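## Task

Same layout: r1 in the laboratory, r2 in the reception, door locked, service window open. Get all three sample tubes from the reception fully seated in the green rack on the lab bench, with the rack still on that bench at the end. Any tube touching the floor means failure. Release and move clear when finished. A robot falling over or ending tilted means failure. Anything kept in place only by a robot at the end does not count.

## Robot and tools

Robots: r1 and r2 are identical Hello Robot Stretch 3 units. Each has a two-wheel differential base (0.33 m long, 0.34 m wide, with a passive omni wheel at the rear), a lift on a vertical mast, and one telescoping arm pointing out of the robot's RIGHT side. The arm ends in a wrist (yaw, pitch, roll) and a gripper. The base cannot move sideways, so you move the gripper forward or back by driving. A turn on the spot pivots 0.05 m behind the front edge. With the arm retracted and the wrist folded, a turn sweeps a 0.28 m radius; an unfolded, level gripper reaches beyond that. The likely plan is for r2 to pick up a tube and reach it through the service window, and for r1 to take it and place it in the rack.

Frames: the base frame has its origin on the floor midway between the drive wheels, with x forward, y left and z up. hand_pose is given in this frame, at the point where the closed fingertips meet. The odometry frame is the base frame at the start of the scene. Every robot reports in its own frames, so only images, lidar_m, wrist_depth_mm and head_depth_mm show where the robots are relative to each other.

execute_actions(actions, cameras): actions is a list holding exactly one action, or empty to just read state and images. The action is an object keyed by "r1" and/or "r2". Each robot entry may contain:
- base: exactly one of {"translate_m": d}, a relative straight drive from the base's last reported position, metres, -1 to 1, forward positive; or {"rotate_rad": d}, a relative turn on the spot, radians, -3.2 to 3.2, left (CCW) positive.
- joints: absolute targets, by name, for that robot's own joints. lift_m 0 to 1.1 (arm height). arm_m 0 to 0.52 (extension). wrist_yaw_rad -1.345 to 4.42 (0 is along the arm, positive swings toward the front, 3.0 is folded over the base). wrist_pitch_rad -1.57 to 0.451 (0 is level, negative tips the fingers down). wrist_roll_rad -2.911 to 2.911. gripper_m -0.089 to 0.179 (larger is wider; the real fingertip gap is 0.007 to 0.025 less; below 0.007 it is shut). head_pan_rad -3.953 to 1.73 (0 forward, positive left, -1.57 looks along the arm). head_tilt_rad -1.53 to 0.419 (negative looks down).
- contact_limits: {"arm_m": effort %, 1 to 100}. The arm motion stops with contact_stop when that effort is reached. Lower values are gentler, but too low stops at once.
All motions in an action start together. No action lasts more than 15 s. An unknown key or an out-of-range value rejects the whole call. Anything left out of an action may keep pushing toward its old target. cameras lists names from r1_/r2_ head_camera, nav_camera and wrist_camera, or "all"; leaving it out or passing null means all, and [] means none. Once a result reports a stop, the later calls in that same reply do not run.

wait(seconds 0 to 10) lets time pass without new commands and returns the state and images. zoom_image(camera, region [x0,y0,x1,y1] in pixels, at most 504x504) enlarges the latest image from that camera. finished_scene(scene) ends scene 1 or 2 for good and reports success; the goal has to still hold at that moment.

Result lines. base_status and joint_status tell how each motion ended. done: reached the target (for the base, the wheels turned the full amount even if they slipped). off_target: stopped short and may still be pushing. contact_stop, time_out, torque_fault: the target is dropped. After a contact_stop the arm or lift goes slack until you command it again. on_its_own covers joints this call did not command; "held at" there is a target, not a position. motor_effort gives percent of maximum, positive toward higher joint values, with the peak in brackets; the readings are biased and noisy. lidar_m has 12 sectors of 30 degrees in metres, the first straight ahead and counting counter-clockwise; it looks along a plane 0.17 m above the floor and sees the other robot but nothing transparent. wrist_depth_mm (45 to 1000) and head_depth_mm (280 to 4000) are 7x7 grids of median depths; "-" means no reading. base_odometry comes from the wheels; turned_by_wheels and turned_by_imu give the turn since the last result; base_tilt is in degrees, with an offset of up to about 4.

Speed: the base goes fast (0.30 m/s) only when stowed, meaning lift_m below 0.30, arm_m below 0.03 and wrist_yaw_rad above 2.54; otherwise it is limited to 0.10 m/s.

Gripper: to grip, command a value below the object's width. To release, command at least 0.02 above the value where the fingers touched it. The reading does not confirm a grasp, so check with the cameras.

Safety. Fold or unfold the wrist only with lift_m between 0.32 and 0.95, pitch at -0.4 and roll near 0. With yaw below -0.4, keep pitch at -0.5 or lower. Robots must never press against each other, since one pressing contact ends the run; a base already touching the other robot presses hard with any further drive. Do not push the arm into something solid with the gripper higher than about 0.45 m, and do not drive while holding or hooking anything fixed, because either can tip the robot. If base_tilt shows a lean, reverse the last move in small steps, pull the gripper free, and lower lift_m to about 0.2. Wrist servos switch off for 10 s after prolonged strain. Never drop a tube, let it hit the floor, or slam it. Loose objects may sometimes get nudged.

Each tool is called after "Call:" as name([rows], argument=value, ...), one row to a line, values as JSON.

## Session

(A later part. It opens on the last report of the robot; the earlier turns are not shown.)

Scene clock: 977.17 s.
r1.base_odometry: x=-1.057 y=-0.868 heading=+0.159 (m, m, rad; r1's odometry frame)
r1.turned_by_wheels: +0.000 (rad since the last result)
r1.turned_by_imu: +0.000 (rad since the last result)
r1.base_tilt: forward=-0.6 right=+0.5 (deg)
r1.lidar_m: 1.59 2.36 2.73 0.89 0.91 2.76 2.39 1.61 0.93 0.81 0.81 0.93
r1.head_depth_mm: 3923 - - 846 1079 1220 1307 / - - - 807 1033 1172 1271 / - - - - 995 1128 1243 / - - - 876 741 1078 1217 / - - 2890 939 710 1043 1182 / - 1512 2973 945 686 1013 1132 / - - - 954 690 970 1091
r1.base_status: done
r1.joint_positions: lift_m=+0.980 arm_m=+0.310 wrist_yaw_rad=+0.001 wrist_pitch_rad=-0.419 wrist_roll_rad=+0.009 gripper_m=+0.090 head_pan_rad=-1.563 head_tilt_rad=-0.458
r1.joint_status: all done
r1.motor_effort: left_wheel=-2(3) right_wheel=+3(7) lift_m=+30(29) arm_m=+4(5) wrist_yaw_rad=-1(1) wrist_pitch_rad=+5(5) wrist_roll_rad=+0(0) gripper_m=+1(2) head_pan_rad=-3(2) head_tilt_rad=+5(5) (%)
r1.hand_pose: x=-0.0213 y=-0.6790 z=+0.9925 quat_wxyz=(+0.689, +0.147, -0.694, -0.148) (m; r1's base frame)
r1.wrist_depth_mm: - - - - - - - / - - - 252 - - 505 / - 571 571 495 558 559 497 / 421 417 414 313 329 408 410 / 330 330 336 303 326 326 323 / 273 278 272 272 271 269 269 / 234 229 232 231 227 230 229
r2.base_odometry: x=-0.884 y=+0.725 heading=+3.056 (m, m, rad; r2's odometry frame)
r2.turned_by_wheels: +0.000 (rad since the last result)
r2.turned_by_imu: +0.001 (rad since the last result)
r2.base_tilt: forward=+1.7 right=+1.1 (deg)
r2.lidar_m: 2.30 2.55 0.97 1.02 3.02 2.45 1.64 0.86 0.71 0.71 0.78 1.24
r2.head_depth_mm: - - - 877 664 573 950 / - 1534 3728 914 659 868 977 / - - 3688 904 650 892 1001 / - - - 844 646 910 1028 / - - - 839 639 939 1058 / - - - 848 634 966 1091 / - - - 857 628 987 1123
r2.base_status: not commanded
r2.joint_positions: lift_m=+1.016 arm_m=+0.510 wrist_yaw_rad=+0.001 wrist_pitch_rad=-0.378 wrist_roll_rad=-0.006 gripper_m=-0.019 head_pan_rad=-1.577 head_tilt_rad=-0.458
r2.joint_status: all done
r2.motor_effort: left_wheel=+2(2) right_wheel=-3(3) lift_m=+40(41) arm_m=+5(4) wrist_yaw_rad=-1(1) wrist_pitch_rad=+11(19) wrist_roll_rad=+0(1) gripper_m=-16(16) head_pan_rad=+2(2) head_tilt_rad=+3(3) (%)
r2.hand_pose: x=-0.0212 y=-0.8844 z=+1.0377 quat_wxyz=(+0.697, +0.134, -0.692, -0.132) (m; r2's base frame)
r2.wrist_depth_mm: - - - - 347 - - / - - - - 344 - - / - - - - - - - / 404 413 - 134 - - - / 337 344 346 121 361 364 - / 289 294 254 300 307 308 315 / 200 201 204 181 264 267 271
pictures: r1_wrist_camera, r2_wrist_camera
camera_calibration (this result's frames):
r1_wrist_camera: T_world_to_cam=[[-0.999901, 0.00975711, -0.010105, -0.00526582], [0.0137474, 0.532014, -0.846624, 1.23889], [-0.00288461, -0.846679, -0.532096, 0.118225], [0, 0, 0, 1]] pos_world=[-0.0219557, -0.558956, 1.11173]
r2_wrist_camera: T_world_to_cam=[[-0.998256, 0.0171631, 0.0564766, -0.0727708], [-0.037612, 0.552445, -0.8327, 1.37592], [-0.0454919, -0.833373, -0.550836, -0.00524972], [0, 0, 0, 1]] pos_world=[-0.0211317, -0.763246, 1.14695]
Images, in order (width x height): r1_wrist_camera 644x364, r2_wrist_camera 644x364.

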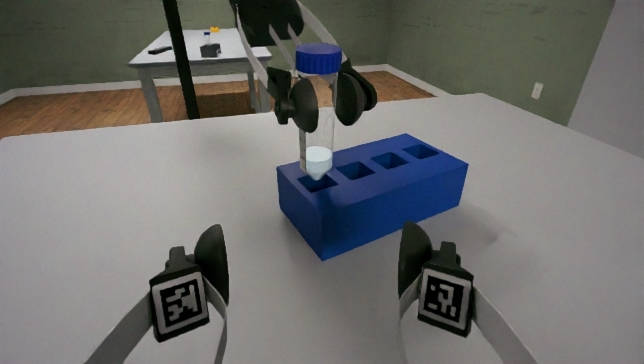

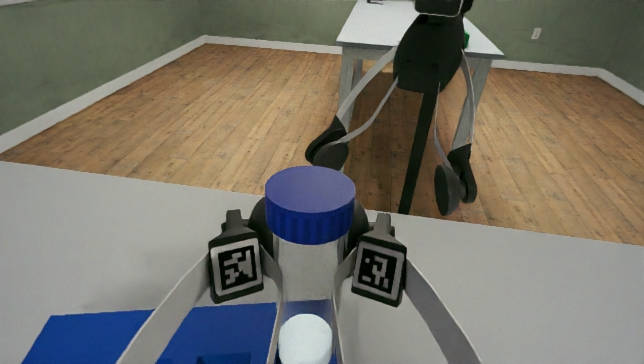

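Call:
execute_actions([
  {"r2": {"joints": {"lift_m": 0.977, "arm_m": 0.5035}}},
], cameras=["r2_wrist_camera", "r1_wrist_camera"])

Scene clock: 1001.93 s.
r1.base_odometry: x=-1.057 y=-0.868 heading=+0.159 (m, m, rad; r1's odometry frame)
r1.turned_by_wheels: +0.000 (rad since the last result)
r1.turned_by_imu: +0.000 (rad since the last result)
r1.base_tilt: forward=-0.6 right=+0.4 (deg)
r1.lidar_m: 1.59 2.36 2.73 0.89 0.91 2.76 2.39 1.61 0.93 0.81 0.80 0.93
r1.head_depth_mm: 3987 - - 844 1075 1221 1299 / - - - 804 1034 1177 1278 / - - - - 1001 1124 1246 / - - 927 871 740 1084 1221 / - - 2933 936 714 1044 1180 / - 1531 2963 947 687 1008 1138 / - - - 956 687 972 1087
r1.base_status: not commanded
r1.joint_positions: lift_m=+0.980 arm_m=+0.310 wrist_yaw_rad=+0.001 wrist_pitch_rad=-0.419 wrist_roll_rad=+0.009 gripper_m=+0.090 head_pan_rad=-1.563 head_tilt_rad=-0.458
r1.joint_status: not commanded
r1.motor_effort: left_wheel=-2(2) right_wheel=+3(3) lift_m=+30(30) arm_m=+4(4) wrist_yaw_rad=-1(1) wrist_pitch_rad=+5(5) wrist_roll_rad=+0(0) gripper_m=+2(1) head_pan_rad=-3(3) head_tilt_rad=+5(5) (%)
r1.hand_pose: x=-0.0213 y=-0.6790 z=+0.9925 quat_wxyz=(+0.689, +0.147, -0.694, -0.148) (m; r1's base frame)
r1.wrist_depth_mm: - - - - - - - / - - - - - - 506 / - 568 563 280 558 561 497 / 419 417 414 313 328 412 408 / 332 331 336 303 327 328 324 / 274 276 272 271 272 271 270 / 234 229 232 232 227 230 230
r2.base_odometry: x=-0.884 y=+0.725 heading=+3.056 (m, m, rad; r2's odometry frame)
r2.turned_by_wheels: +0.000 (rad since the last result)
r2.turned_by_imu: +0.001 (rad since the last result)
r2.base_tilt: forward=+1.7 right=+1.0 (deg)
r2.lidar_m: 2.30 2.56 0.97 1.02 3.03 2.45 1.64 0.87 0.71 0.71 0.78 1.24
r2.head_depth_mm: - - 2770 - 629 573 951 / - 1567 - 869 656 870 978 / - 1293 - 903 652 891 1003 / - - - 844 645 913 1028 / - - - 831 639 936 1061 / - - - 850 635 960 1093 / - - - 856 628 988 1119
r2.base_status: not commanded
r2.joint_positions: lift_m=+0.977 arm_m=+0.504 wrist_yaw_rad=+0.001 wrist_pitch_rad=-0.371 wrist_roll_rad=-0.006 gripper_m=-0.019 head_pan_rad=-1.577 head_tilt_rad=-0.458
r2.joint_status: all done
r2.motor_effort: left_wheel=+2(2) right_wheel=-3(3) lift_m=+30(34) arm_m=-7(7) wrist_yaw_rad=-1(1) wrist_pitch_rad=+8(11) wrist_roll_rad=-1(1) gripper_m=-16(16) head_pan_rad=+2(2) head_tilt_rad=+3(4) (%)
r2.hand_pose: x=-0.0212 y=-0.8789 z=+1.0004 quat_wxyz=(+0.697, +0.132, -0.692, -0.130) (m; r2's base frame)
r2.wrist_depth_mm: - - - - 320 - - / - - - - - - - / - - - - - - - / 348 354 357 133 - - - / 289 292 297 121 309 310 316 / 186 188 183 195 262 262 266 / 171 173 186 174 224 228 230
pictures: r1_wrist_camera, r2_wrist_camera
camera_calibration (this result's frames):
r1_wrist_camera: T_world_to_cam=[[-0.999901, 0.00975699, -0.0101049, -0.00526595], [0.0137473, 0.532014, -0.846624, 1.23889], [-0.00288455, -0.846679, -0.532096, 0.118225], [0, 0, 0, 1]] pos_world=[-0.0219557, -0.558956, 1.11173]
r2_wrist_camera: T_world_to_cam=[[-0.998257, 0.0174991, 0.0563612, -0.0703473], [-0.0376062, 0.547395, -0.836029, 1.34069], [-0.0454816, -0.836692, -0.545783, -0.0291237], [0, 0, 0, 1]] pos_world=[-0.0211311, -0.757021, 1.10892]
Images, in order (width x height): r1_wrist_camera 644x364, r2_wrist_camera 644x364.

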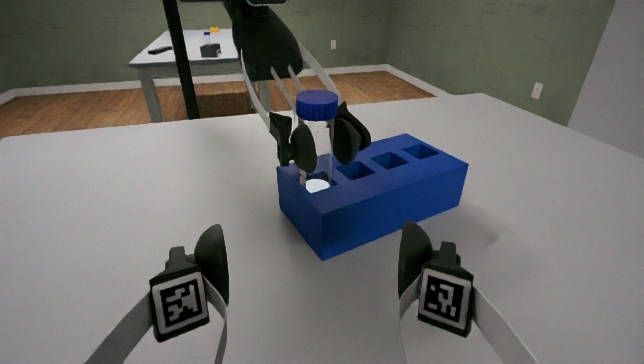

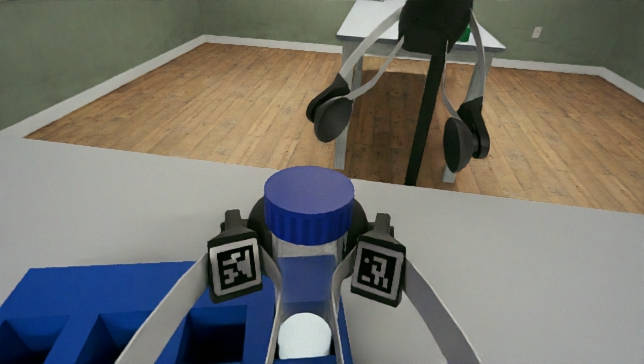

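Call:
execute_actions([
  {"r2": {"joints": {"gripper_m": 0.09}}},
], cameras=[])

Call:
execute_actions([
  {"r1": {"joints": {"arm_m": 0.462}}, "r2": {"joints": {"arm_m": 0.3, "lift_m": 0.99}}},
], cameras=["r1_wrist_camera"])

Scene clock: 1015.63 s.
r1.base_odometry: x=-1.057 y=-0.868 heading=+0.159 (m, m, rad; r1's odometry frame)
r1.turned_by_wheels: +0.000 (rad since the last result)
r1.turned_by_imu: +0.000 (rad since the last result)
r1.base_tilt: forward=-0.6 right=+0.5 (deg)
r1.lidar_m: 1.59 2.35 2.73 0.89 0.91 2.77 2.39 1.61 0.93 0.81 0.80 0.93
r1.head_depth_mm: 3899 - - 844 1066 1221 1289 / - - - 803 1035 1171 1269 / - - - - 998 1124 1240 / - - 929 853 739 1086 1216 / - - 2920 940 712 1043 1188 / - 1518 3026 947 686 1012 1136 / - - - 959 687 972 1088
r1.base_status: not commanded
r1.joint_positions: lift_m=+0.980 arm_m=+0.310 wrist_yaw_rad=+0.001 wrist_pitch_rad=-0.419 wrist_roll_rad=+0.009 gripper_m=+0.090 head_pan_rad=-1.563 head_tilt_rad=-0.458
r1.joint_status: not commanded
r1.motor_effort: left_wheel=-2(2) right_wheel=+3(3) lift_m=+31(30) arm_m=+4(5) wrist_yaw_rad=-1(1) wrist_pitch_rad=+5(5) wrist_roll_rad=+0(0) gripper_m=+1(0) head_pan_rad=-2(2) head_tilt_rad=+5(5) (%)
r1.hand_pose: x=-0.0213 y=-0.6790 z=+0.9925 quat_wxyz=(+0.689, +0.147, -0.694, -0.148) (m; r1's base frame)
r1.wrist_depth_mm: - - - - - - - / - - - - - - 504 / - 567 534 485 520 553 494 / 418 421 395 330 331 415 408 / 333 329 336 302 324 326 324 / 274 278 272 272 271 271 269 / 232 229 232 232 227 230 230
r2.base_odometry: x=-0.884 y=+0.725 heading=+3.056 (m, m, rad; r2's odometry frame)
r2.turned_by_wheels: +0.000 (rad since the last result)
r2.turned_by_imu: +0.001 (rad since the last result)
r2.base_tilt: forward=+1.7 right=+1.1 (deg)
r2.lidar_m: 2.31 2.55 0.97 1.02 3.04 2.45 1.65 0.86 0.71 0.71 0.78 1.24
r2.head_depth_mm: - - 2815 - 625 574 946 / - 1563 - 869 658 871 974 / - 1289 - 902 651 893 997 / - - - 841 645 911 1030 / - - - 833 638 936 1059 / - - - 849 633 963 1087 / - - - 854 628 987 1127
r2.base_status: not commanded
r2.joint_positions: lift_m=+0.977 arm_m=+0.504 wrist_yaw_rad=+0.001 wrist_pitch_rad=-0.371 wrist_roll_rad=-0.006 gripper_m=+0.090 head_pan_rad=-1.577 head_tilt_rad=-0.458
r2.joint_status: all done
r2.motor_effort: left_wheel=+2(2) right_wheel=-3(3) lift_m=+31(30) arm_m=-7(7) wrist_yaw_rad=-1(0) wrist_pitch_rad=+8(8) wrist_roll_rad=+0(1) gripper_m=+0(80) head_pan_rad=+2(2) head_tilt_rad=+3(3) (%)
r2.hand_pose: x=-0.0212 y=-0.8788 z=+1.0004 quat_wxyz=(+0.697, +0.132, -0.692, -0.130) (m; r2's base frame)
r2.wrist_depth_mm: - - - - 320 - - / - - - - - - - / - - - - - - - / 347 352 363 369 - - - / 289 293 288 133 315 313 317 / 186 189 187 186 251 268 267 / 176 178 182 188 225 227 229
pictures: none
No camera images: the call's "cameras" was empty. Leave "cameras" out to get every camera's image.

Scene clock: 1018.37 s.
r1.base_odometry: x=-1.057 y=-0.868 heading=+0.159 (m, m, rad; r1's odometry frame)
r1.turned_by_wheels: +0.000 (rad since the last result)
r1.turned_by_imu: +0.000 (rad since the last result)
r1.base_tilt: forward=-0.7 right=+0.5 (deg)
r1.lidar_m: 1.59 2.35 2.72 0.88 0.91 2.77 2.40 1.61 0.93 0.81 0.81 0.93
r1.head_depth_mm: - - - 802 1069 1222 1295 / - - - 876 1037 1172 1277 / - - - 832 1000 1128 1242 / - - - 874 742 1080 1219 / - - 2582 935 713 1040 1182 / - 1498 3000 944 687 1003 1137 / - - - 958 688 970 1090
r1.base_status: not commanded
r1.joint_positions: lift_m=+0.980 arm_m=+0.462 wrist_yaw_rad=+0.001 wrist_pitch_rad=-0.419 wrist_roll_rad=+0.009 gripper_m=+0.090 head_pan_rad=-1.563 head_tilt_rad=-0.458
r1.joint_status: all done
r1.motor_effort: left_wheel=-2(2) right_wheel=+2(2) lift_m=+30(30) arm_m=+4(4) wrist_yaw_rad=-1(1) wrist_pitch_rad=+5(5) wrist_roll_rad=+0(0) gripper_m=+1(0) head_pan_rad=-3(2) head_tilt_rad=+5(5) (%)
r1.hand_pose: x=-0.0213 y=-0.8310 z=+0.9925 quat_wxyz=(+0.689, +0.147, -0.694, -0.148) (m; r1's base frame)
r1.wrist_depth_mm: - - - - - - - / - - - - - - - / - - - - 551 554 - / 421 417 414 410 410 410 408 / 332 332 336 147 256 312 323 / 273 278 262 199 220 209 268 / 232 228 225 179 173 217 228
r2.base_odometry: x=-0.884 y=+0.725 heading=+3.056 (m, m, rad; r2's odometry frame)
r2.turned_by_wheels: +0.000 (rad since the last result)
r2.turned_by_imu: +0.000 (rad since the last result)
r2.base_tilt: forward=+1.7 right=+1.0 (deg)
r2.lidar_m: 2.30 2.55 0.97 1.02 3.02 2.44 1.65 0.87 0.71 0.71 0.78 1.24
r2.head_depth_mm: - - 2809 - 664 573 949 / - 1549 2477 828 658 871 972 / - 1560 - 794 652 890 1006 / - - - 840 645 915 1028 / - - - 836 640 939 1061 / - - - 851 634 964 1092 / - - - 857 629 987 1125
r2.base_status: not commanded
r2.joint_positions: lift_m=+0.990 arm_m=+0.300 wrist_yaw_rad=+0.001 wrist_pitch_rad=-0.371 wrist_roll_rad=-0.006 gripper_m=+0.090 head_pan_rad=-1.577 head_tilt_rad=-0.458
r2.joint_status: all done
r2.motor_effort: left_wheel=+2(2) right_wheel=-3(3) lift_m=+40(41) arm_m=-7(5) wrist_yaw_rad=-1(0) wrist_pitch_rad=+8(8) wrist_roll_rad=-1(1) gripper_m=+0(0) head_pan_rad=+3(2) head_tilt_rad=+4(3) (%)
r2.hand_pose: x=-0.0212 y=-0.6753 z=+1.0131 quat_wxyz=(+0.697, +0.132, -0.692, -0.130) (m; r2's base frame)
r2.wrist_depth_mm: - - - - - - - / - - - - - - - / 466 478 368 452 507 - - / 368 343 309 326 400 407 413 / 307 310 316 319 338 330 338 / 262 267 268 271 266 284 284 / 233 231 233 236 239 243 245
pictures: r1_wrist_camera
camera_calibration (this result's frames):
r1_wrist_camera: T_world_to_cam=[[-0.999901, 0.00976318, -0.010105, -0.00377903], [0.0137506, 0.532014, -0.846624, 1.31976], [-0.00288975, -0.846679, -0.532096, -0.0104725], [0, 0, 0, 1]] pos_world=[-0.0219564, -0.710959, 1.11173]
Images, in order (width x height): r1_wrist_camera 644x364.

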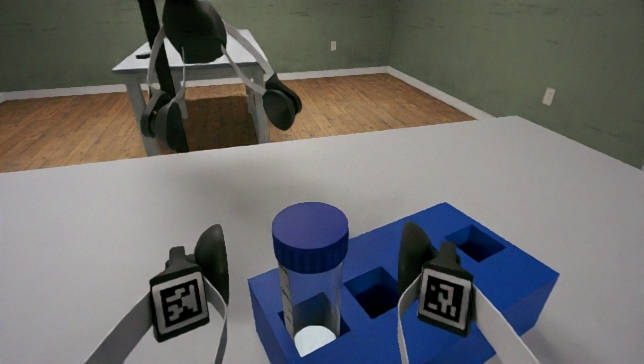

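Call:
execute_actions([
  {"r1": {"joints": {"arm_m": 0.472, "gripper_m": -0.02}}, "r2": {"base": {"rotate_rad": 0.75}, "joints": {"wrist_pitch_rad": -0.42}}},
], cameras=["r1_wrist_camera"])

Call:
execute_actions([
  {"r1": {"joints": {"lift_m": 1.055}}, "r2": {"base": {"rotate_rad": 0.82}}},
], cameras=["r1_wrist_camera"])

Scene clock: 1024.80 s.
r1.base_odometry: x=-1.057 y=-0.868 heading=+0.159 (m, m, rad; r1's odometry frame)
r1.turned_by_wheels: +0.000 (rad since the last result)
r1.turned_by_imu: +0.000 (rad since the last result)
r1.base_tilt: forward=-0.5 right=+0.5 (deg)
r1.lidar_m: 1.59 2.35 2.74 0.89 0.91 2.76 2.39 1.62 0.93 0.80 0.80 0.93
r1.head_depth_mm: - - - 801 1073 1221 1298 / - - - 875 1033 1176 1262 / - - - 832 996 1126 1238 / - - - 868 739 1085 1214 / - - 3363 939 711 1051 1182 / - - 2590 950 683 1007 1135 / - - - 956 688 971 1088
r1.base_status: not commanded
r1.joint_positions: lift_m=+0.980 arm_m=+0.472 wrist_yaw_rad=+0.001 wrist_pitch_rad=-0.419 wrist_roll_rad=+0.009 gripper_m=-0.016 head_pan_rad=-1.563 head_tilt_rad=-0.458
r1.joint_status: gripper_m off_target (ended at -0.016, target -0.020); the others done
r1.motor_effort: left_wheel=-2(2) right_wheel=+2(2) lift_m=+30(31) arm_m=+4(5) wrist_yaw_rad=-1(1) wrist_pitch_rad=+5(5) wrist_roll_rad=+0(0) gripper_m=-18(99) head_pan_rad=-2(3) head_tilt_rad=+5(4) (%)
r1.hand_pose: x=-0.0213 y=-0.8410 z=+0.9925 quat_wxyz=(+0.689, +0.147, -0.694, -0.148) (m; r1's base frame)
r1.wrist_depth_mm: - - - - 628 - - / - - - - - - - / - - - - 560 554 - / 420 416 414 415 410 410 407 / 333 331 336 137 245 322 323 / 273 273 276 126 221 203 268 / 232 232 218 185 169 184 229
r2.base_odometry: x=-0.884 y=+0.725 heading=-2.477 (m, m, rad; r2's odometry frame)
r2.turned_by_wheels: +0.750 (rad since the last result)
r2.turned_by_imu: +0.738 (rad since the last result)
r2.base_tilt: forward=+1.7 right=+1.1 (deg)
r2.lidar_m: 2.93 0.97 1.02 2.65 2.46 1.16 0.76 0.71 0.71 0.90 1.89 2.33
r2.head_depth_mm: 776 867 3784 - 663 929 988 / 786 830 869 824 714 1055 1131 / 869 925 - 795 1113 1215 1277 / 976 1042 1133 - 1304 1429 1351 / 1119 1200 1301 1423 1558 1576 1336 / 1290 1412 1552 1733 1867 1615 1328 / 1529 1706 1922 2202 2015 1595 1327
r2.base_status: done
r2.joint_positions: lift_m=+0.990 arm_m=+0.300 wrist_yaw_rad=+0.001 wrist_pitch_rad=-0.432 wrist_roll_rad=-0.006 gripper_m=+0.090 head_pan_rad=-1.577 head_tilt_rad=-0.458
r2.joint_status: all done
r2.motor_effort: left_wheel=-2(4) right_wheel=+2(8) lift_m=+40(40) arm_m=-7(6) wrist_yaw_rad=-1(1) wrist_pitch_rad=+6(9) wrist_roll_rad=+0(1) gripper_m=+0(0) head_pan_rad=+2(2) head_tilt_rad=+3(4) (%)
r2.hand_pose: x=-0.0213 y=-0.6679 z=+0.9993 quat_wxyz=(+0.693, +0.153, -0.688, -0.151) (m; r2's base frame)
r2.wrist_depth_mm: - - 768 535 405 350 - / - - 910 585 432 407 - / - - - 643 464 431 461 / - - - 701 355 363 371 / - - - 314 304 306 306 / - - - 886 254 264 262 / - - - - 236 227 229
pictures: r1_wrist_camera
camera_calibration (this result's frames):
r1_wrist_camera: T_world_to_cam=[[-0.999901, 0.0097615, -0.0101058, -0.0036814], [0.0137505, 0.532014, -0.846624, 1.32508], [-0.00288787, -0.846679, -0.532096, -0.018947], [0, 0, 0, 1]] pos_world=[-0.0219562, -0.720968, 1.11173]
Images, in order (width x height): r1_wrist_camera 644x364.

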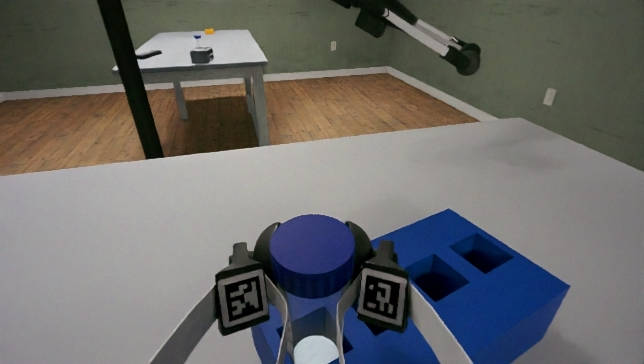

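Scene clock: 1027.07 s.
r1.base_odometry: x=-1.057 y=-0.868 heading=+0.159 (m, m, rad; r1's odometry frame)
r1.turned_by_wheels: +0.000 (rad since the last result)
r1.turned_by_imu: +0.000 (rad since the last result)
r1.base_tilt: forward=-0.6 right=+0.6 (deg)
r1.lidar_m: 1.59 2.35 2.73 0.88 0.91 2.76 2.39 1.61 0.93 0.80 0.81 0.93
r1.head_depth_mm: 3993 - - 897 1072 1220 1300 / - - - 878 1037 1174 1269 / - - - 847 997 1119 1236 / - - - 880 740 1078 1218 / - - 3417 938 711 1046 1182 / - 1325 2945 945 687 1007 1134 / - - - 951 688 978 1090
r1.base_status: not commanded
r1.joint_positions: lift_m=+1.055 arm_m=+0.472 wrist_yaw_rad=+0.001 wrist_pitch_rad=-0.419 wrist_roll_rad=+0.009 gripper_m=-0.016 head_pan_rad=-1.563 head_tilt_rad=-0.458
r1.joint_status: all done
r1.motor_effort: left_wheel=-2(2) right_wheel=+2(2) lift_m=+36(36) arm_m=+4(4) wrist_yaw_rad=+0(1) wrist_pitch_rad=+5(5) wrist_roll_rad=+0(0) gripper_m=-19(19) head_pan_rad=-2(3) head_tilt_rad=+4(4) (%)
r1.hand_pose: x=-0.0213 y=-0.8410 z=+1.0673 quat_wxyz=(+0.689, +0.147, -0.694, -0.148) (m; r1's base frame)
r1.wrist_depth_mm: - - - - - - - / - - - - - - - / - - - - - - - / - - - 557 555 550 - / 448 444 451 137 442 442 434 / 368 369 374 126 372 365 365 / 316 314 303 256 266 285 310
r2.base_odometry: x=-0.884 y=+0.725 heading=-1.657 (m, m, rad; r2's odometry frame)
r2.turned_by_wheels: +0.820 (rad since the last result)
r2.turned_by_imu: +0.807 (rad since the last result)
r2.base_tilt: forward=+1.7 right=+1.0 (deg)
r2.lidar_m: 1.02 3.03 2.44 1.65 0.87 0.71 0.71 0.78 1.23 2.31 2.56 0.97
r2.head_depth_mm: 1894 2004 2134 - 2123 1675 1370 / 1911 2050 2173 2486 2128 1654 1357 / 1929 2092 - 2474 2090 1638 1351 / 1975 2104 2278 - 2085 1641 1348 / 1997 2141 2331 2525 2078 1630 1336 / 2044 2194 2404 2572 2044 1598 1322 / 2076 2224 2440 2597 2021 1611 1325
r2.base_status: done
r2.joint_positions: lift_m=+0.990 arm_m=+0.300 wrist_yaw_rad=+0.001 wrist_pitch_rad=-0.432 wrist_roll_rad=-0.006 gripper_m=+0.090 head_pan_rad=-1.577 head_tilt_rad=-0.458
r2.joint_status: not commanded
r2.motor_effort: left_wheel=-1(6) right_wheel=+2(8) lift_m=+40(40) arm_m=-7(6) wrist_yaw_rad=-1(0) wrist_pitch_rad=+6(6) wrist_roll_rad=+0(1) gripper_m=+0(0) head_pan_rad=+2(2) head_tilt_rad=+4(3) (%)
r2.hand_pose: x=-0.0213 y=-0.6679 z=+0.9993 quat_wxyz=(+0.693, +0.153, -0.688, -0.151) (m; r2's base frame)
r2.wrist_depth_mm: - - - - - - - / - - - - - - - / - - - - - - - / - - - - - - - / - - - - - - - / - - - - - - - / - - - - - - -
pictures: r1_wrist_camera
camera_calibration (this result's frames):
r1_wrist_camera: T_world_to_cam=[[-0.999901, 0.00976249, -0.0101044, -0.00292671], [0.0137499, 0.532054, -0.846599, 1.38839], [-0.00288885, -0.846654, -0.532136, 0.0209112], [0, 0, 0, 1]] pos_world=[-0.0219563, -0.720968, 1.18651]
Images, in order (width x height): r1_wrist_camera 644x364.

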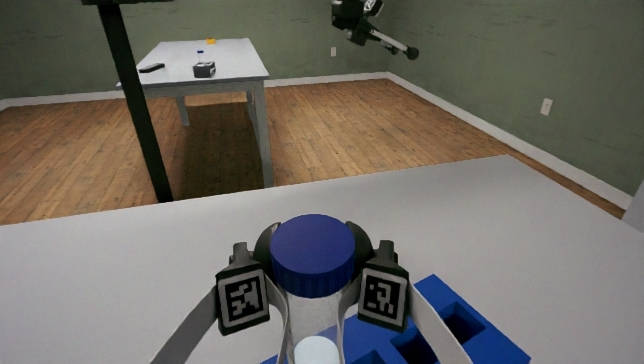

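Call:
execute_actions([
  {"r1": {"base": {"rotate_rad": -1.465}}, "r2": {"base": {"translate_m": 0.22}, "joints": {"lift_m": 0.9}}},
], cameras=[])

Call:
execute_actions([
  {"r1": {"base": {"translate_m": -0.09}, "joints": {"lift_m": 0.97}}, "r2": {"base": {"rotate_rad": 0.65}}},
], cameras=[])

Call:
execute_actions([
  {"r1": {"base": {"rotate_rad": -1.511}, "joints": {"lift_m": 0.915, "arm_m": 0.45, "head_tilt_rad": -0.55}}, "r2": {"base": {"rotate_rad": 0.815}, "joints": {"lift_m": 0.848, "arm_m": 0.33, "head_tilt_rad": -0.55}}},
], cameras=["r1_wrist_camera", "r1_head_camera", "r2_wrist_camera", "r2_head_camera"])

Scene clock: 1038.00 s.
r1.base_odometry: x=-1.057 y=-0.868 heading=-1.306 (m, m, rad; r1's odometry frame)
r1.turned_by_wheels: -1.465 (rad since the last result)
r1.turned_by_imu: -1.498 (rad since the last result)
r1.base_tilt: forward=-0.7 right=+0.6 (deg)
r1.lidar_m: 0.80 0.81 0.99 1.89 2.37 2.89 0.88 0.90 2.64 2.39 1.39 0.89
r1.head_depth_mm: 2141 2234 2618 2715 2069 1592 1299 / 2109 2233 2522 2686 2080 1613 1292 / 2088 2199 2552 2687 2106 1612 1306 / 2046 2190 2435 2644 2094 1608 1313 / 2033 2175 2416 2616 2138 1628 1321 / 1997 2123 2367 2586 2157 1628 1338 / 1985 2105 2314 2555 2160 1640 1333
r1.base_status: done
r1.joint_positions: lift_m=+1.055 arm_m=+0.472 wrist_yaw_rad=+0.001 wrist_pitch_rad=-0.419 wrist_roll_rad=+0.009 gripper_m=-0.016 head_pan_rad=-1.563 head_tilt_rad=-0.458
r1.joint_status: not commanded
r1.motor_effort: left_wheel=+2(7) right_wheel=-3(10) lift_m=+36(36) arm_m=+3(4) wrist_yaw_rad=-1(0) wrist_pitch_rad=+5(5) wrist_roll_rad=+0(0) gripper_m=-19(20) head_pan_rad=-3(3) head_tilt_rad=+5(3) (%)
r1.hand_pose: x=-0.0213 y=-0.8410 z=+1.0673 quat_wxyz=(+0.689, +0.147, -0.694, -0.148) (m; r1's base frame)
r1.wrist_depth_mm: - - - - - - - / - - - - - - - / - - - - - - - / - - - - - - - / - - - 137 - - - / - - - 126 - - - / - - - - - - -
r2.base_odometry: x=-0.903 y=+0.506 heading=-1.657 (m, m, rad; r2's odometry frame)
r2.turned_by_wheels: +0.000 (rad since the last result)
r2.turned_by_imu: +0.002 (rad since the last result)
r2.base_tilt: forward=+1.7 right=+1.1 (deg)
r2.lidar_m: 0.81 0.81 2.43 2.16 1.13 0.93 0.92 1.02 1.61 2.34 2.59 0.77
r2.head_depth_mm: 1909 2044 2205 2400 - - 1333 / 1948 2077 2270 2374 1962 1649 1353 / 1977 2137 2286 2443 1944 1646 1353 / 1985 2163 2332 2489 1923 1628 1345 / 2045 2193 2382 2556 2070 1622 1339 / 2078 2227 2424 2613 2038 1600 1328 / 2095 2266 2469 2620 2043 1592 1325
r2.base_status: done
r2.joint_positions: lift_m=+0.900 arm_m=+0.300 wrist_yaw_rad=+0.001 wrist_pitch_rad=-0.433 wrist_roll_rad=-0.006 gripper_m=+0.090 head_pan_rad=-1.577 head_tilt_rad=-0.458
r2.joint_status: all done
r2.motor_effort: left_wheel=-2(2) right_wheel=+3(7) lift_m=+30(36) arm_m=-6(7) wrist_yaw_rad=-1(1) wrist_pitch_rad=+6(7) wrist_roll_rad=-1(1) gripper_m=+0(0) head_pan_rad=+1(2) head_tilt_rad=+3(3) (%)
r2.hand_pose: x=-0.0213 y=-0.6678 z=+0.9094 quat_wxyz=(+0.693, +0.153, -0.688, -0.151) (m; r2's base frame)
r2.wrist_depth_mm: - - - - - - - / - - - - - - - / - - - - - - - / - - - - - - - / - - - - - - - / - - - - - - - / - - - - - - -
pictures: none
No camera images: the call's "cameras" was empty. Leave "cameras" out to get every camera's image.

Scene clock: 1040.13 s.
r1.base_odometry: x=-1.080 y=-0.781 heading=-1.305 (m, m, rad; r1's odometry frame)
r1.turned_by_wheels: +0.000 (rad since the last result)
r1.turned_by_imu: +0.001 (rad since the last result)
r1.base_tilt: forward=-0.6 right=+0.5 (deg)
r1.lidar_m: 0.89 0.90 1.10 2.12 2.35 2.88 0.80 0.82 2.66 2.41 1.55 0.99
r1.head_depth_mm: 2143 2339 2532 - 2059 1587 1286 / 2134 2311 2443 2715 2097 1603 1305 / 2079 2252 - 2662 2113 1618 1309 / 2042 2232 2424 2643 2102 1618 1318 / 2030 2221 2421 2565 2126 1636 1319 / 2011 2205 2377 2597 2163 1642 1326 / 1986 2147 2316 2534 2181 1645 1332
r1.base_status: done
r1.joint_positions: lift_m=+0.970 arm_m=+0.472 wrist_yaw_rad=+0.001 wrist_pitch_rad=-0.419 wrist_roll_rad=+0.009 gripper_m=-0.016 head_pan_rad=-1.563 head_tilt_rad=-0.458
r1.joint_status: all done
r1.motor_effort: left_wheel=+3(3) right_wheel=-3(10) lift_m=+31(38) arm_m=+3(3) wrist_yaw_rad=-1(1) wrist_pitch_rad=+5(5) wrist_roll_rad=+0(0) gripper_m=-20(19) head_pan_rad=-2(2) head_tilt_rad=+5(5) (%)
r1.hand_pose: x=-0.0213 y=-0.8410 z=+0.9825 quat_wxyz=(+0.689, +0.147, -0.694, -0.148) (m; r1's base frame)
r1.wrist_depth_mm: - - - - - - - / - - - - - - - / - - - - - - - / - - - - - - - / - - - 137 - - - / - - - 126 - - - / - - - - - - -
r2.base_odometry: x=-0.903 y=+0.506 heading=-1.007 (m, m, rad; r2's odometry frame)
r2.turned_by_wheels: +0.650 (rad since the last result)
r2.turned_by_imu: +0.639 (rad since the last result)
r2.base_tilt: forward=+1.7 right=+1.1 (deg)
r2.lidar_m: 2.76 2.40 1.71 1.05 0.92 0.93 1.09 1.98 2.34 2.76 0.77 0.81
r2.head_depth_mm: 2230 2361 2471 2588 - - 1335 / 2402 2523 2713 2775 1952 1651 1371 / 2663 2786 2965 3071 1936 1649 1353 / 2899 3093 3294 3203 1921 1634 1350 / 3179 3484 3647 2773 2062 1620 1342 / 3302 3592 3753 2754 2037 1606 1332 / 3145 3272 3437 2739 1874 1472 1098
r2.base_status: done
r2.joint_positions: lift_m=+0.900 arm_m=+0.300 wrist_yaw_rad=+0.001 wrist_pitch_rad=-0.433 wrist_roll_rad=-0.006 gripper_m=+0.090 head_pan_rad=-1.577 head_tilt_rad=-0.458
r2.joint_status: not commanded
r2.motor_effort: left_wheel=-2(6) right_wheel=+2(8) lift_m=+30(30) arm_m=-7(7) wrist_yaw_rad=-1(1) wrist_pitch_rad=+6(7) wrist_roll_rad=-1(1) gripper_m=+0(1) head_pan_rad=+3(1) head_tilt_rad=+3(3) (%)
r2.hand_pose: x=-0.0213 y=-0.6678 z=+0.9094 quat_wxyz=(+0.693, +0.153, -0.688, -0.151) (m; r2's base frame)
r2.wrist_depth_mm: - - - - - - - / - - - - - - - / - - - - - - - / - - - - - - - / - - - - - - - / - - - - - - - / 389 - - - - - -
pictures: none
No camera images: the call's "cameras" was empty. Leave "cameras" out to get every camera's image.

Scene clock: 1043.47 s.
r1.base_odometry: x=-1.080 y=-0.781 heading=-2.816 (m, m, rad; r1's odometry frame)
r1.turned_by_wheels: -1.511 (rad since the last result)
r1.turned_by_imu: -1.545 (rad since the last result)
r1.base_tilt: forward=-0.6 right=+0.5 (deg)
r1.lidar_m: 2.41 1.46 0.97 0.89 0.90 1.14 2.34 2.36 0.81 0.80 0.82 2.60
r1.head_depth_mm: 2993 3344 3532 - 1779 1468 1229 / 2970 3315 3431 986 999 1225 1232 / 2972 3257 - 911 1745 1488 1237 / 2946 3173 1630 1000 1693 1504 1245 / 2885 3224 1661 1064 1715 1513 1252 / 2837 3104 1675 1074 1547 1488 1252 / 2840 3177 3324 1084 905 1117 1241
r1.base_status: done
r1.joint_positions: lift_m=+0.915 arm_m=+0.450 wrist_yaw_rad=+0.001 wrist_pitch_rad=-0.419 wrist_roll_rad=+0.009 gripper_m=-0.016 head_pan_rad=-1.563 head_tilt_rad=-0.543
r1.joint_status: all done
r1.motor_effort: left_wheel=+2(9) right_wheel=-3(11) lift_m=+31(31) arm_m=-3(3) wrist_yaw_rad=-1(1) wrist_pitch_rad=+5(5) wrist_roll_rad=+0(0) gripper_m=-20(19) head_pan_rad=-3(2) head_tilt_rad=-4(15) (%)
r1.hand_pose: x=-0.0213 y=-0.8195 z=+0.9275 quat_wxyz=(+0.689, +0.147, -0.694, -0.148) (m; r1's base frame)
r1.wrist_depth_mm: - - - - - - - / - - - - - - - / - 763 768 749 - - - / 569 560 555 556 583 - - / 442 441 450 137 438 - - / 364 364 372 126 370 388 - / 314 312 302 245 285 307 -
r2.base_odometry: x=-0.903 y=+0.506 heading=-0.192 (m, m, rad; r2's odometry frame)
r2.turned_by_wheels: +0.815 (rad since the last result)
r2.turned_by_imu: +0.802 (rad since the last result)
r2.base_tilt: forward=+1.7 right=+1.1 (deg)
r2.lidar_m: 2.40 1.23 0.95 0.92 0.98 1.41 2.34 2.48 0.78 1.34 0.81 2.46
r2.head_depth_mm: 2826 3047 3259 1075 879 - - / 2824 3037 1521 1153 1506 1360 1204 / 2815 3065 1502 - 1740 1528 1287 / 2820 3059 1477 1112 1748 1514 1274 / 2917 3120 1454 1010 1684 1495 1270 / 2887 3113 1429 993 1660 1494 1253 / 2908 3212 3385 985 973 1119 1228
r2.base_status: done
r2.joint_positions: lift_m=+0.848 arm_m=+0.330 wrist_yaw_rad=+0.001 wrist_pitch_rad=-0.433 wrist_roll_rad=-0.006 gripper_m=+0.090 head_pan_rad=-1.577 head_tilt_rad=-0.543
r2.joint_status: all done
r2.motor_effort: left_wheel=-1(5) right_wheel=+2(9) lift_m=+30(29) arm_m=+5(5) wrist_yaw_rad=-1(1) wrist_pitch_rad=+7(6) wrist_roll_rad=-1(1) gripper_m=+0(1) head_pan_rad=+2(2) head_tilt_rad=-2(10) (%)
r2.hand_pose: x=-0.0213 y=-0.6971 z=+0.8574 quat_wxyz=(+0.693, +0.153, -0.688, -0.151) (m; r2's base frame)
r2.wrist_depth_mm: - - 772 792 840 - - / - 490 537 517 565 583 - / 398 404 410 335 433 438 503 / 324 329 337 259 334 356 360 / 277 278 281 243 232 297 301 / 237 244 243 247 243 259 257 / 378 954 947 300 234 235 232
pictures: r1_head_camera (sideways: a quarter turn clockwise sets it upright), r1_wrist_camera, r2_head_camera (sideways: a quarter turn clockwise sets it upright), r2_wrist_camera
camera_calibration (this result's frames):
r1_head_camera: T_world_to_cam=[[0.00405627, 0.529156, -0.848515, 1.12551], [0.999124, 0.0332, 0.0254806, -0.0365], [0.041654, -0.847875, -0.528557, 0.644853], [0, 0, 0, 1]] pos_world=[0.00504193, -0.047601, 1.29678]
r1_wrist_camera: T_world_to_cam=[[-0.999901, 0.00976987, -0.0101115, -0.00453771], [0.0137598, 0.532058, -0.846596, 1.25859], [-0.00289126, -0.846652, -0.532139, -0.0352522], [0, 0, 0, 1]] pos_world=[-0.0219572, -0.699444, 1.04671]
r2_head_camera: T_world_to_cam=[[-0.0532215, 0.52782, -0.847687, 1.1188], [0.997758, -0.00638548, -0.0666196, 0.0826474], [-0.040576, -0.849332, -0.526297, 0.639601], [0, 0, 0, 1]] pos_world=[0.0030345, -0.0467634, 1.29052]
r2_wrist_camera: T_world_to_cam=[[-0.998252, 0.0140349, 0.0574191, -0.0688129], [-0.0376344, 0.598158, -0.800494, 1.1265], [-0.0455806, -0.801255, -0.596584, 0.113173], [0, 0, 0, 1]] pos_world=[-0.0211389, -0.582181, 0.973227]
Images, in order (width x height): r1_head_camera 896x504, r1_wrist_camera 644x364, r2_head_camera 896x504, r2_wrist_camera 644x364.

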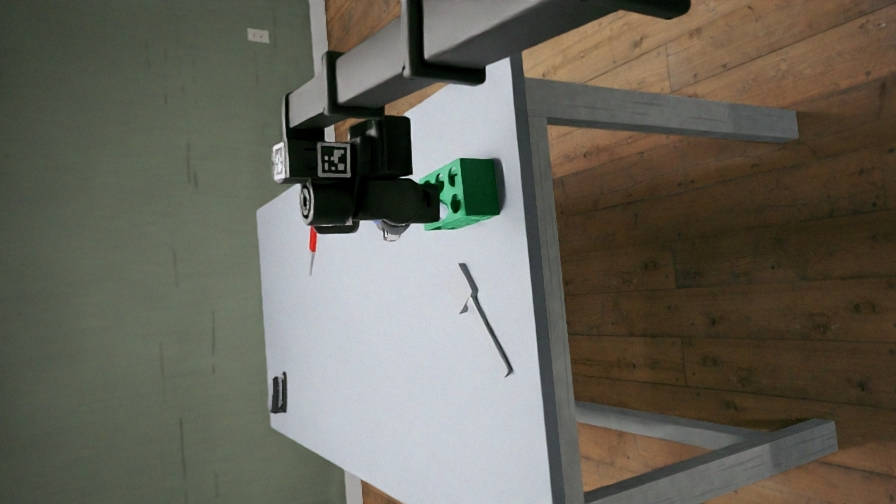

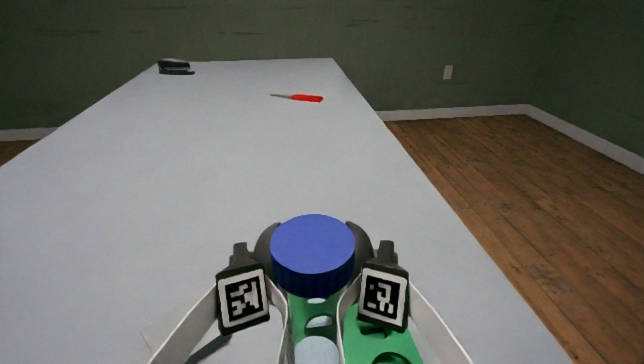

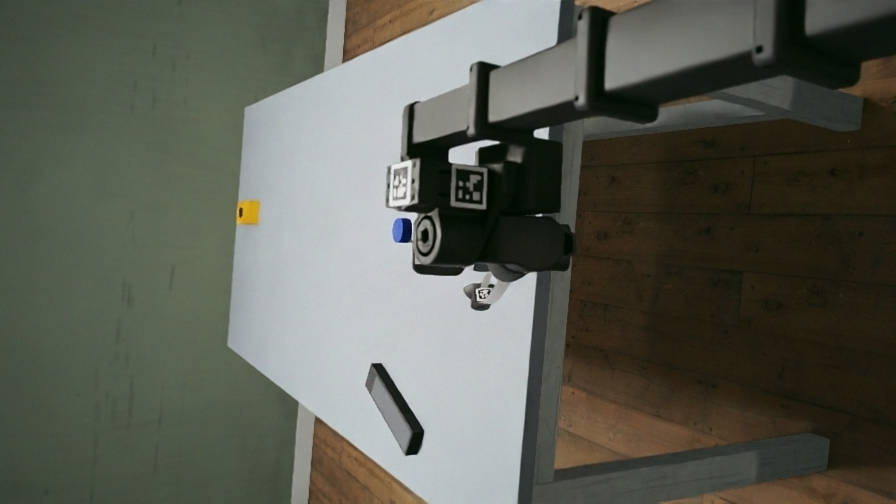

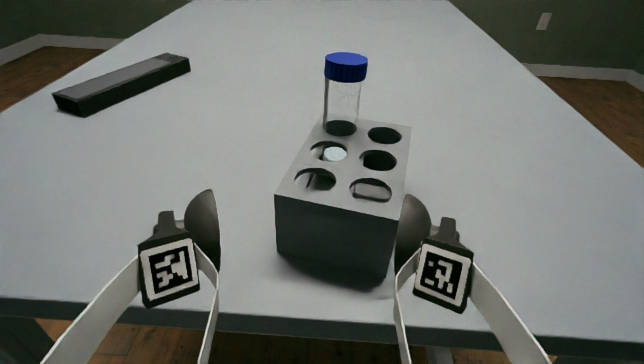

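Call:
zoom_image(camera="r1_wrist_camera", region=[230, 264, 450, 364])

Call:
zoom_image(camera="r1_head_camera", region=[370, 140, 520, 250])

Call:
zoom_image(camera="r2_wrist_camera", region=[250, 30, 450, 230])

Region (230, 264, 450, 364) of r1_wrist_camera's 644x364 image, scaled by 2.291; it fills the top 229 rows of this view, and the rest is white.

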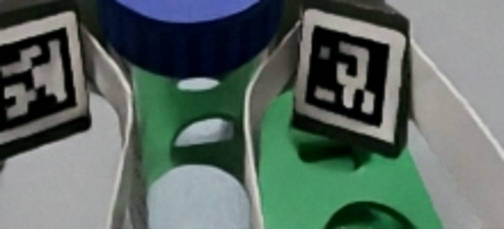

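Region (370, 140, 520, 250) of r1_head_camera's 896x504 image, scaled by 3.360, with more detail than that image has; it fills the top 370 rows of this view, and the rest is white.

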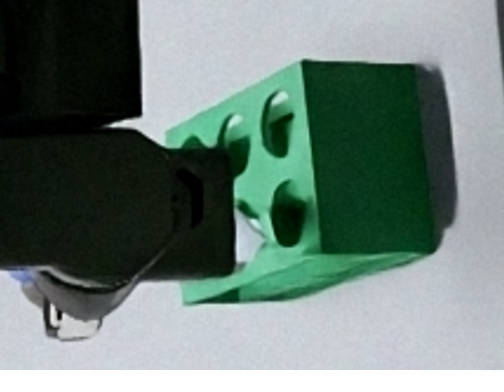

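Region (250, 30, 450, 230) of r2_wrist_camera's 644x364 image, scaled by 2.520.

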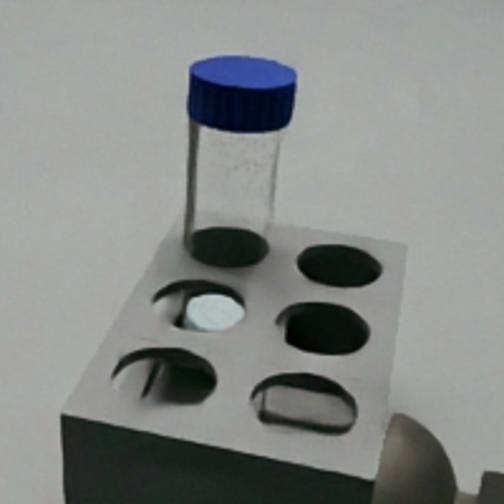

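Call:
execute_actions([
  {"r1": {"joints": {"arm_m": 0.507, "lift_m": 0.903}}, "r2": {"base": {"translate_m": -0.027}, "joints": {"lift_m": 0.842, "arm_m": 0.503}}},
], cameras=["r1_wrist_camera", "r1_head_camera", "r2_wrist_camera"])

Scene clock: 1065.27 s.
r1.base_odometry: x=-1.080 y=-0.781 heading=-2.816 (m, m, rad; r1's odometry frame)
r1.turned_by_wheels: +0.000 (rad since the last result)
r1.turned_by_imu: +0.000 (rad since the last result)
r1.base_tilt: forward=-0.5 right=+0.6 (deg)
r1.lidar_m: 2.41 1.46 0.97 0.89 0.90 1.14 2.34 2.36 0.82 0.80 0.82 2.61
r1.head_depth_mm: 3042 3314 3548 - 1806 1483 1231 / 2946 3261 3509 982 1003 1231 1242 / 2965 3211 - 923 1756 1493 1239 / 2938 3241 1628 1001 1711 1501 1248 / 2892 3153 1656 1060 1716 1513 1247 / 2889 3124 1669 1078 1560 1491 1250 / 2833 3116 3325 1086 907 1117 1242
r1.base_status: not commanded
r1.joint_positions: lift_m=+0.903 arm_m=+0.507 wrist_yaw_rad=+0.001 wrist_pitch_rad=-0.419 wrist_roll_rad=+0.009 gripper_m=-0.016 head_pan_rad=-1.563 head_tilt_rad=-0.543
r1.joint_status: all done
r1.motor_effort: left_wheel=+2(2) right_wheel=-3(3) lift_m=+30(30) arm_m=+4(4) wrist_yaw_rad=-1(1) wrist_pitch_rad=+5(5) wrist_roll_rad=+0(0) gripper_m=-19(20) head_pan_rad=-3(3) head_tilt_rad=-3(4) (%)
r1.hand_pose: x=-0.0213 y=-0.8760 z=+0.9155 quat_wxyz=(+0.689, +0.147, -0.694, -0.148) (m; r1's base frame)
r1.wrist_depth_mm: - - - - - - - / - - - - - - - / 787 734 727 716 - - - / 535 534 534 532 561 - - / 421 425 431 137 420 - - / 349 350 356 126 352 358 - / 298 299 289 227 268 295 -
r2.base_odometry: x=-0.929 y=+0.511 heading=-0.193 (m, m, rad; r2's odometry frame)
r2.turned_by_wheels: +0.000 (rad since the last result)
r2.turned_by_imu: +0.001 (rad since the last result)
r2.base_tilt: forward=+1.6 right=+1.0 (deg)
r2.lidar_m: 2.43 1.24 0.95 0.93 0.98 1.41 2.32 2.45 0.76 1.21 0.82 2.49
r2.head_depth_mm: 2808 3041 3269 1181 890 - - / 2834 3070 1574 - - 1359 1206 / 2848 3044 1712 950 895 1535 1283 / 2888 3066 1584 879 1694 1512 1274 / 2886 3121 1457 1003 1682 1505 1260 / 2911 3163 1428 994 1672 1503 1255 / 2910 3211 3359 987 1011 1146 1229
r2.base_status: done
r2.joint_positions: lift_m=+0.842 arm_m=+0.503 wrist_yaw_rad=+0.001 wrist_pitch_rad=-0.434 wrist_roll_rad=-0.006 gripper_m=+0.090 head_pan_rad=-1.577 head_tilt_rad=-0.543
r2.joint_status: all done
r2.motor_effort: left_wheel=-1(5) right_wheel=+3(6) lift_m=+30(31) arm_m=+5(6) wrist_yaw_rad=-2(1) wrist_pitch_rad=+6(7) wrist_roll_rad=+0(0) gripper_m=+0(0) head_pan_rad=+2(2) head_tilt_rad=-2(3) (%)
r2.hand_pose: x=-0.0213 y=-0.8700 z=+0.8514 quat_wxyz=(+0.693, +0.153, -0.688, -0.152) (m; r2's base frame)
r2.wrist_depth_mm: - 788 741 780 807 - - / 524 508 512 537 556 569 - / 358 391 400 411 416 429 - / 313 320 324 138 338 342 348 / 267 269 270 127 291 286 290 / 231 235 229 181 188 250 250 / 209 204 174 152 191 214 218
pictures: r1_head_camera (sideways: a quarter turn clockwise sets it upright), r1_wrist_camera, r2_wrist_camera
camera_calibration (this result's frames):
r1_head_camera: T_world_to_cam=[[0.00405613, 0.529208, -0.848483, 1.12546], [0.999124, 0.033198, 0.0254822, -0.036502], [0.0416533, -0.847843, -0.528609, 0.644921], [0, 0, 0, 1]] pos_world=[0.0050419, -0.0476007, 1.29678]
r1_wrist_camera: T_world_to_cam=[[-0.999901, 0.00977971, -0.0101111, -0.00410088], [0.0137649, 0.532081, -0.846582, 1.2785], [-0.00289938, -0.846637, -0.532163, -0.0894522], [0, 0, 0, 1]] pos_world=[-0.0219581, -0.755956, 1.03471]
r2_wrist_camera: T_world_to_cam=[[-0.998251, 0.0140475, 0.0574204, -0.0660341], [-0.0376245, 0.598219, -0.800449, 1.22516], [-0.0455942, -0.80121, -0.596644, -0.028908], [0, 0, 0, 1]] pos_world=[-0.0211407, -0.755147, 0.967221]
Images, in order (width x height): r1_head_camera 896x504, r1_wrist_camera 644x364, r2_wrist_camera 644x364.

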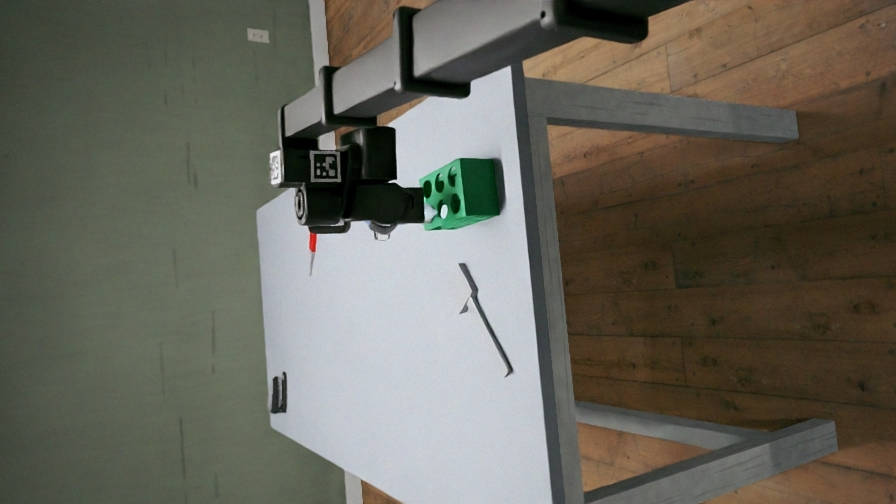

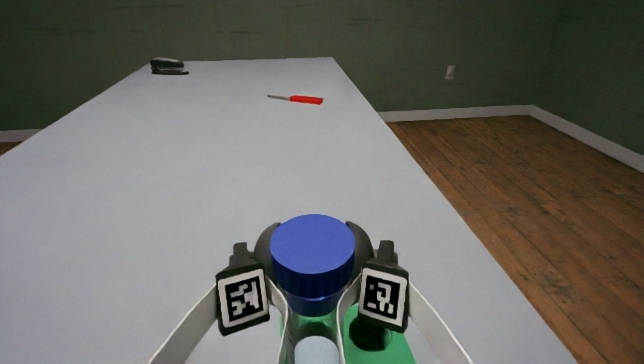

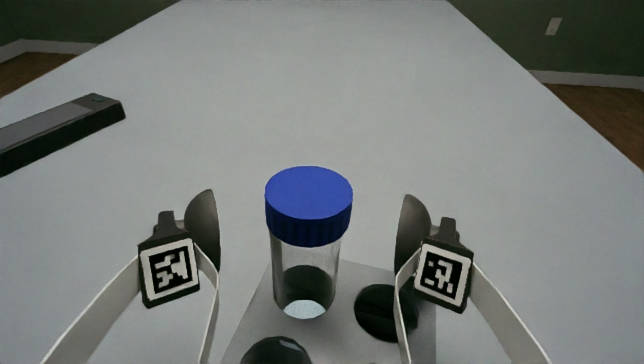

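Call:
zoom_image(camera="r1_head_camera", region=[380, 140, 530, 250])

Region (380, 140, 530, 250) of r1_head_camera's 896x504 image, scaled by 3.360, with more detail than that image has; it fills the top 370 rows of this view, and the rest is white.

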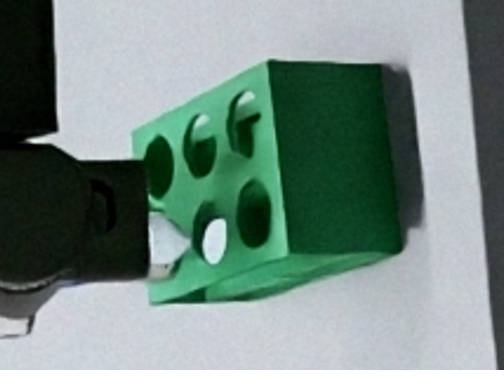

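Call:
execute_actions([
  {"r1": {"base": {"translate_m": -0.004}, "joints": {"arm_m": 0.509, "lift_m": 0.846}}, "r2": {"joints": {"gripper_m": -0.02}}},
], cameras=["r1_wrist_camera", "r2_wrist_camera"])

Scene clock: 1080.53 s.
r1.base_odometry: x=-1.076 y=-0.780 heading=-2.816 (m, m, rad; r1's odometry frame)
r1.turned_by_wheels: +0.000 (rad since the last result)
r1.turned_by_imu: +0.000 (rad since the last result)
r1.base_tilt: forward=-0.6 right=+0.5 (deg)
r1.lidar_m: 2.42 1.46 0.97 0.89 0.90 1.14 2.33 2.36 0.81 0.80 0.83 2.61
r1.head_depth_mm: 3006 3315 3512 2617 - 1400 1226 / 3014 3246 3544 936 1003 1219 1238 / 2945 3254 3421 908 1748 1493 1244 / 2890 3179 1634 998 1708 1505 1250 / 2919 3180 1647 1067 1716 1507 1253 / 2868 3151 1665 1068 1593 1484 1262 / 2881 3132 3361 1083 904 1119 1225
r1.base_status: done
r1.joint_positions: lift_m=+0.846 arm_m=+0.509 wrist_yaw_rad=+0.001 wrist_pitch_rad=-0.418 wrist_roll_rad=+0.009 gripper_m=-0.016 head_pan_rad=-1.563 head_tilt_rad=-0.544
r1.joint_status: all done
r1.motor_effort: left_wheel=+2(4) right_wheel=-3(10) lift_m=+30(34) arm_m=+3(5) wrist_yaw_rad=-1(1) wrist_pitch_rad=+5(16) wrist_roll_rad=+0(0) gripper_m=-19(19) head_pan_rad=-3(2) head_tilt_rad=-3(3) (%)
r1.hand_pose: x=-0.0213 y=-0.8782 z=+0.8588 quat_wxyz=(+0.689, +0.147, -0.694, -0.147) (m; r1's base frame)
r1.wrist_depth_mm: - - - - - - - / - 904 889 888 - - - / 583 583 571 568 665 - - / 425 428 422 419 419 - - / 338 335 343 137 331 345 - / 277 278 281 126 276 274 - / 236 221 230 183 202 234 233
r2.base_odometry: x=-0.929 y=+0.511 heading=-0.193 (m, m, rad; r2's odometry frame)
r2.turned_by_wheels: +0.000 (rad since the last result)
r2.turned_by_imu: +0.001 (rad since the last result)
r2.base_tilt: forward=+1.7 right=+1.0 (deg)
r2.lidar_m: 2.43 1.24 0.95 0.93 0.98 1.41 2.31 2.45 0.76 1.21 0.82 2.49
r2.head_depth_mm: 2814 3057 3336 1187 890 - - / 2783 3055 1576 - - 1348 1208 / 2822 2989 1718 943 896 1522 1280 / 2859 3093 1578 870 1702 1516 1276 / 2895 3092 1449 1005 1677 1506 1269 / 2883 3175 1426 995 1679 1506 1260 / 2951 3220 3365 981 1016 1146 1226
r2.base_status: not commanded
r2.joint_positions: lift_m=+0.842 arm_m=+0.503 wrist_yaw_rad=+0.001 wrist_pitch_rad=-0.434 wrist_roll_rad=-0.006 gripper_m=-0.019 head_pan_rad=-1.577 head_tilt_rad=-0.543
r2.joint_status: all done
r2.motor_effort: left_wheel=-1(2) right_wheel=+3(3) lift_m=+30(30) arm_m=+5(5) wrist_yaw_rad=-1(1) wrist_pitch_rad=+7(7) wrist_roll_rad=-1(1) gripper_m=-16(91) head_pan_rad=+3(1) head_tilt_rad=-2(2) (%)
r2.hand_pose: x=-0.0213 y=-0.8700 z=+0.8513 quat_wxyz=(+0.693, +0.153, -0.688, -0.152) (m; r2's base frame)
r2.wrist_depth_mm: - 782 742 761 807 - - / 519 506 519 531 550 571 - / 357 386 400 407 414 426 - / 313 321 326 135 338 341 350 / 267 268 269 120 284 285 291 / 231 234 224 189 243 247 250 / 203 205 202 149 187 216 218
pictures: r1_wrist_camera, r2_wrist_camera
camera_calibration (this result's frames):
r1_wrist_camera: T_world_to_cam=[[-0.999898, 0.00986347, -0.0103507, -0.00437211], [0.0140081, 0.530856, -0.847346, 1.2313], [-0.00286306, -0.847405, -0.53094, -0.123245], [0, 0, 0, 1]] pos_world=[-0.0219727, -0.758038, 0.977857]
r2_wrist_camera: T_world_to_cam=[[-0.998251, 0.0140216, 0.0574274, -0.0660576], [-0.0376252, 0.598575, -0.800183, 1.22513], [-0.0455944, -0.800944, -0.597, -0.0283879], [0, 0, 0, 1]] pos_world=[-0.0211407, -0.755142, 0.967174]
Images, in order (width x height): r1_wrist_camera 644x364, r2_wrist_camera 644x364.

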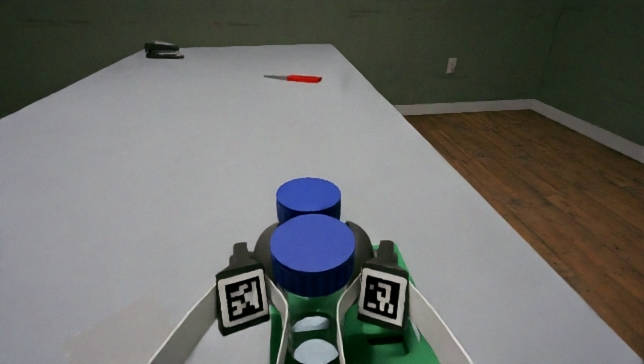

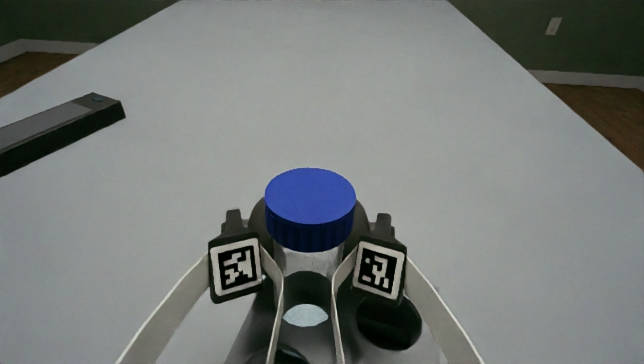

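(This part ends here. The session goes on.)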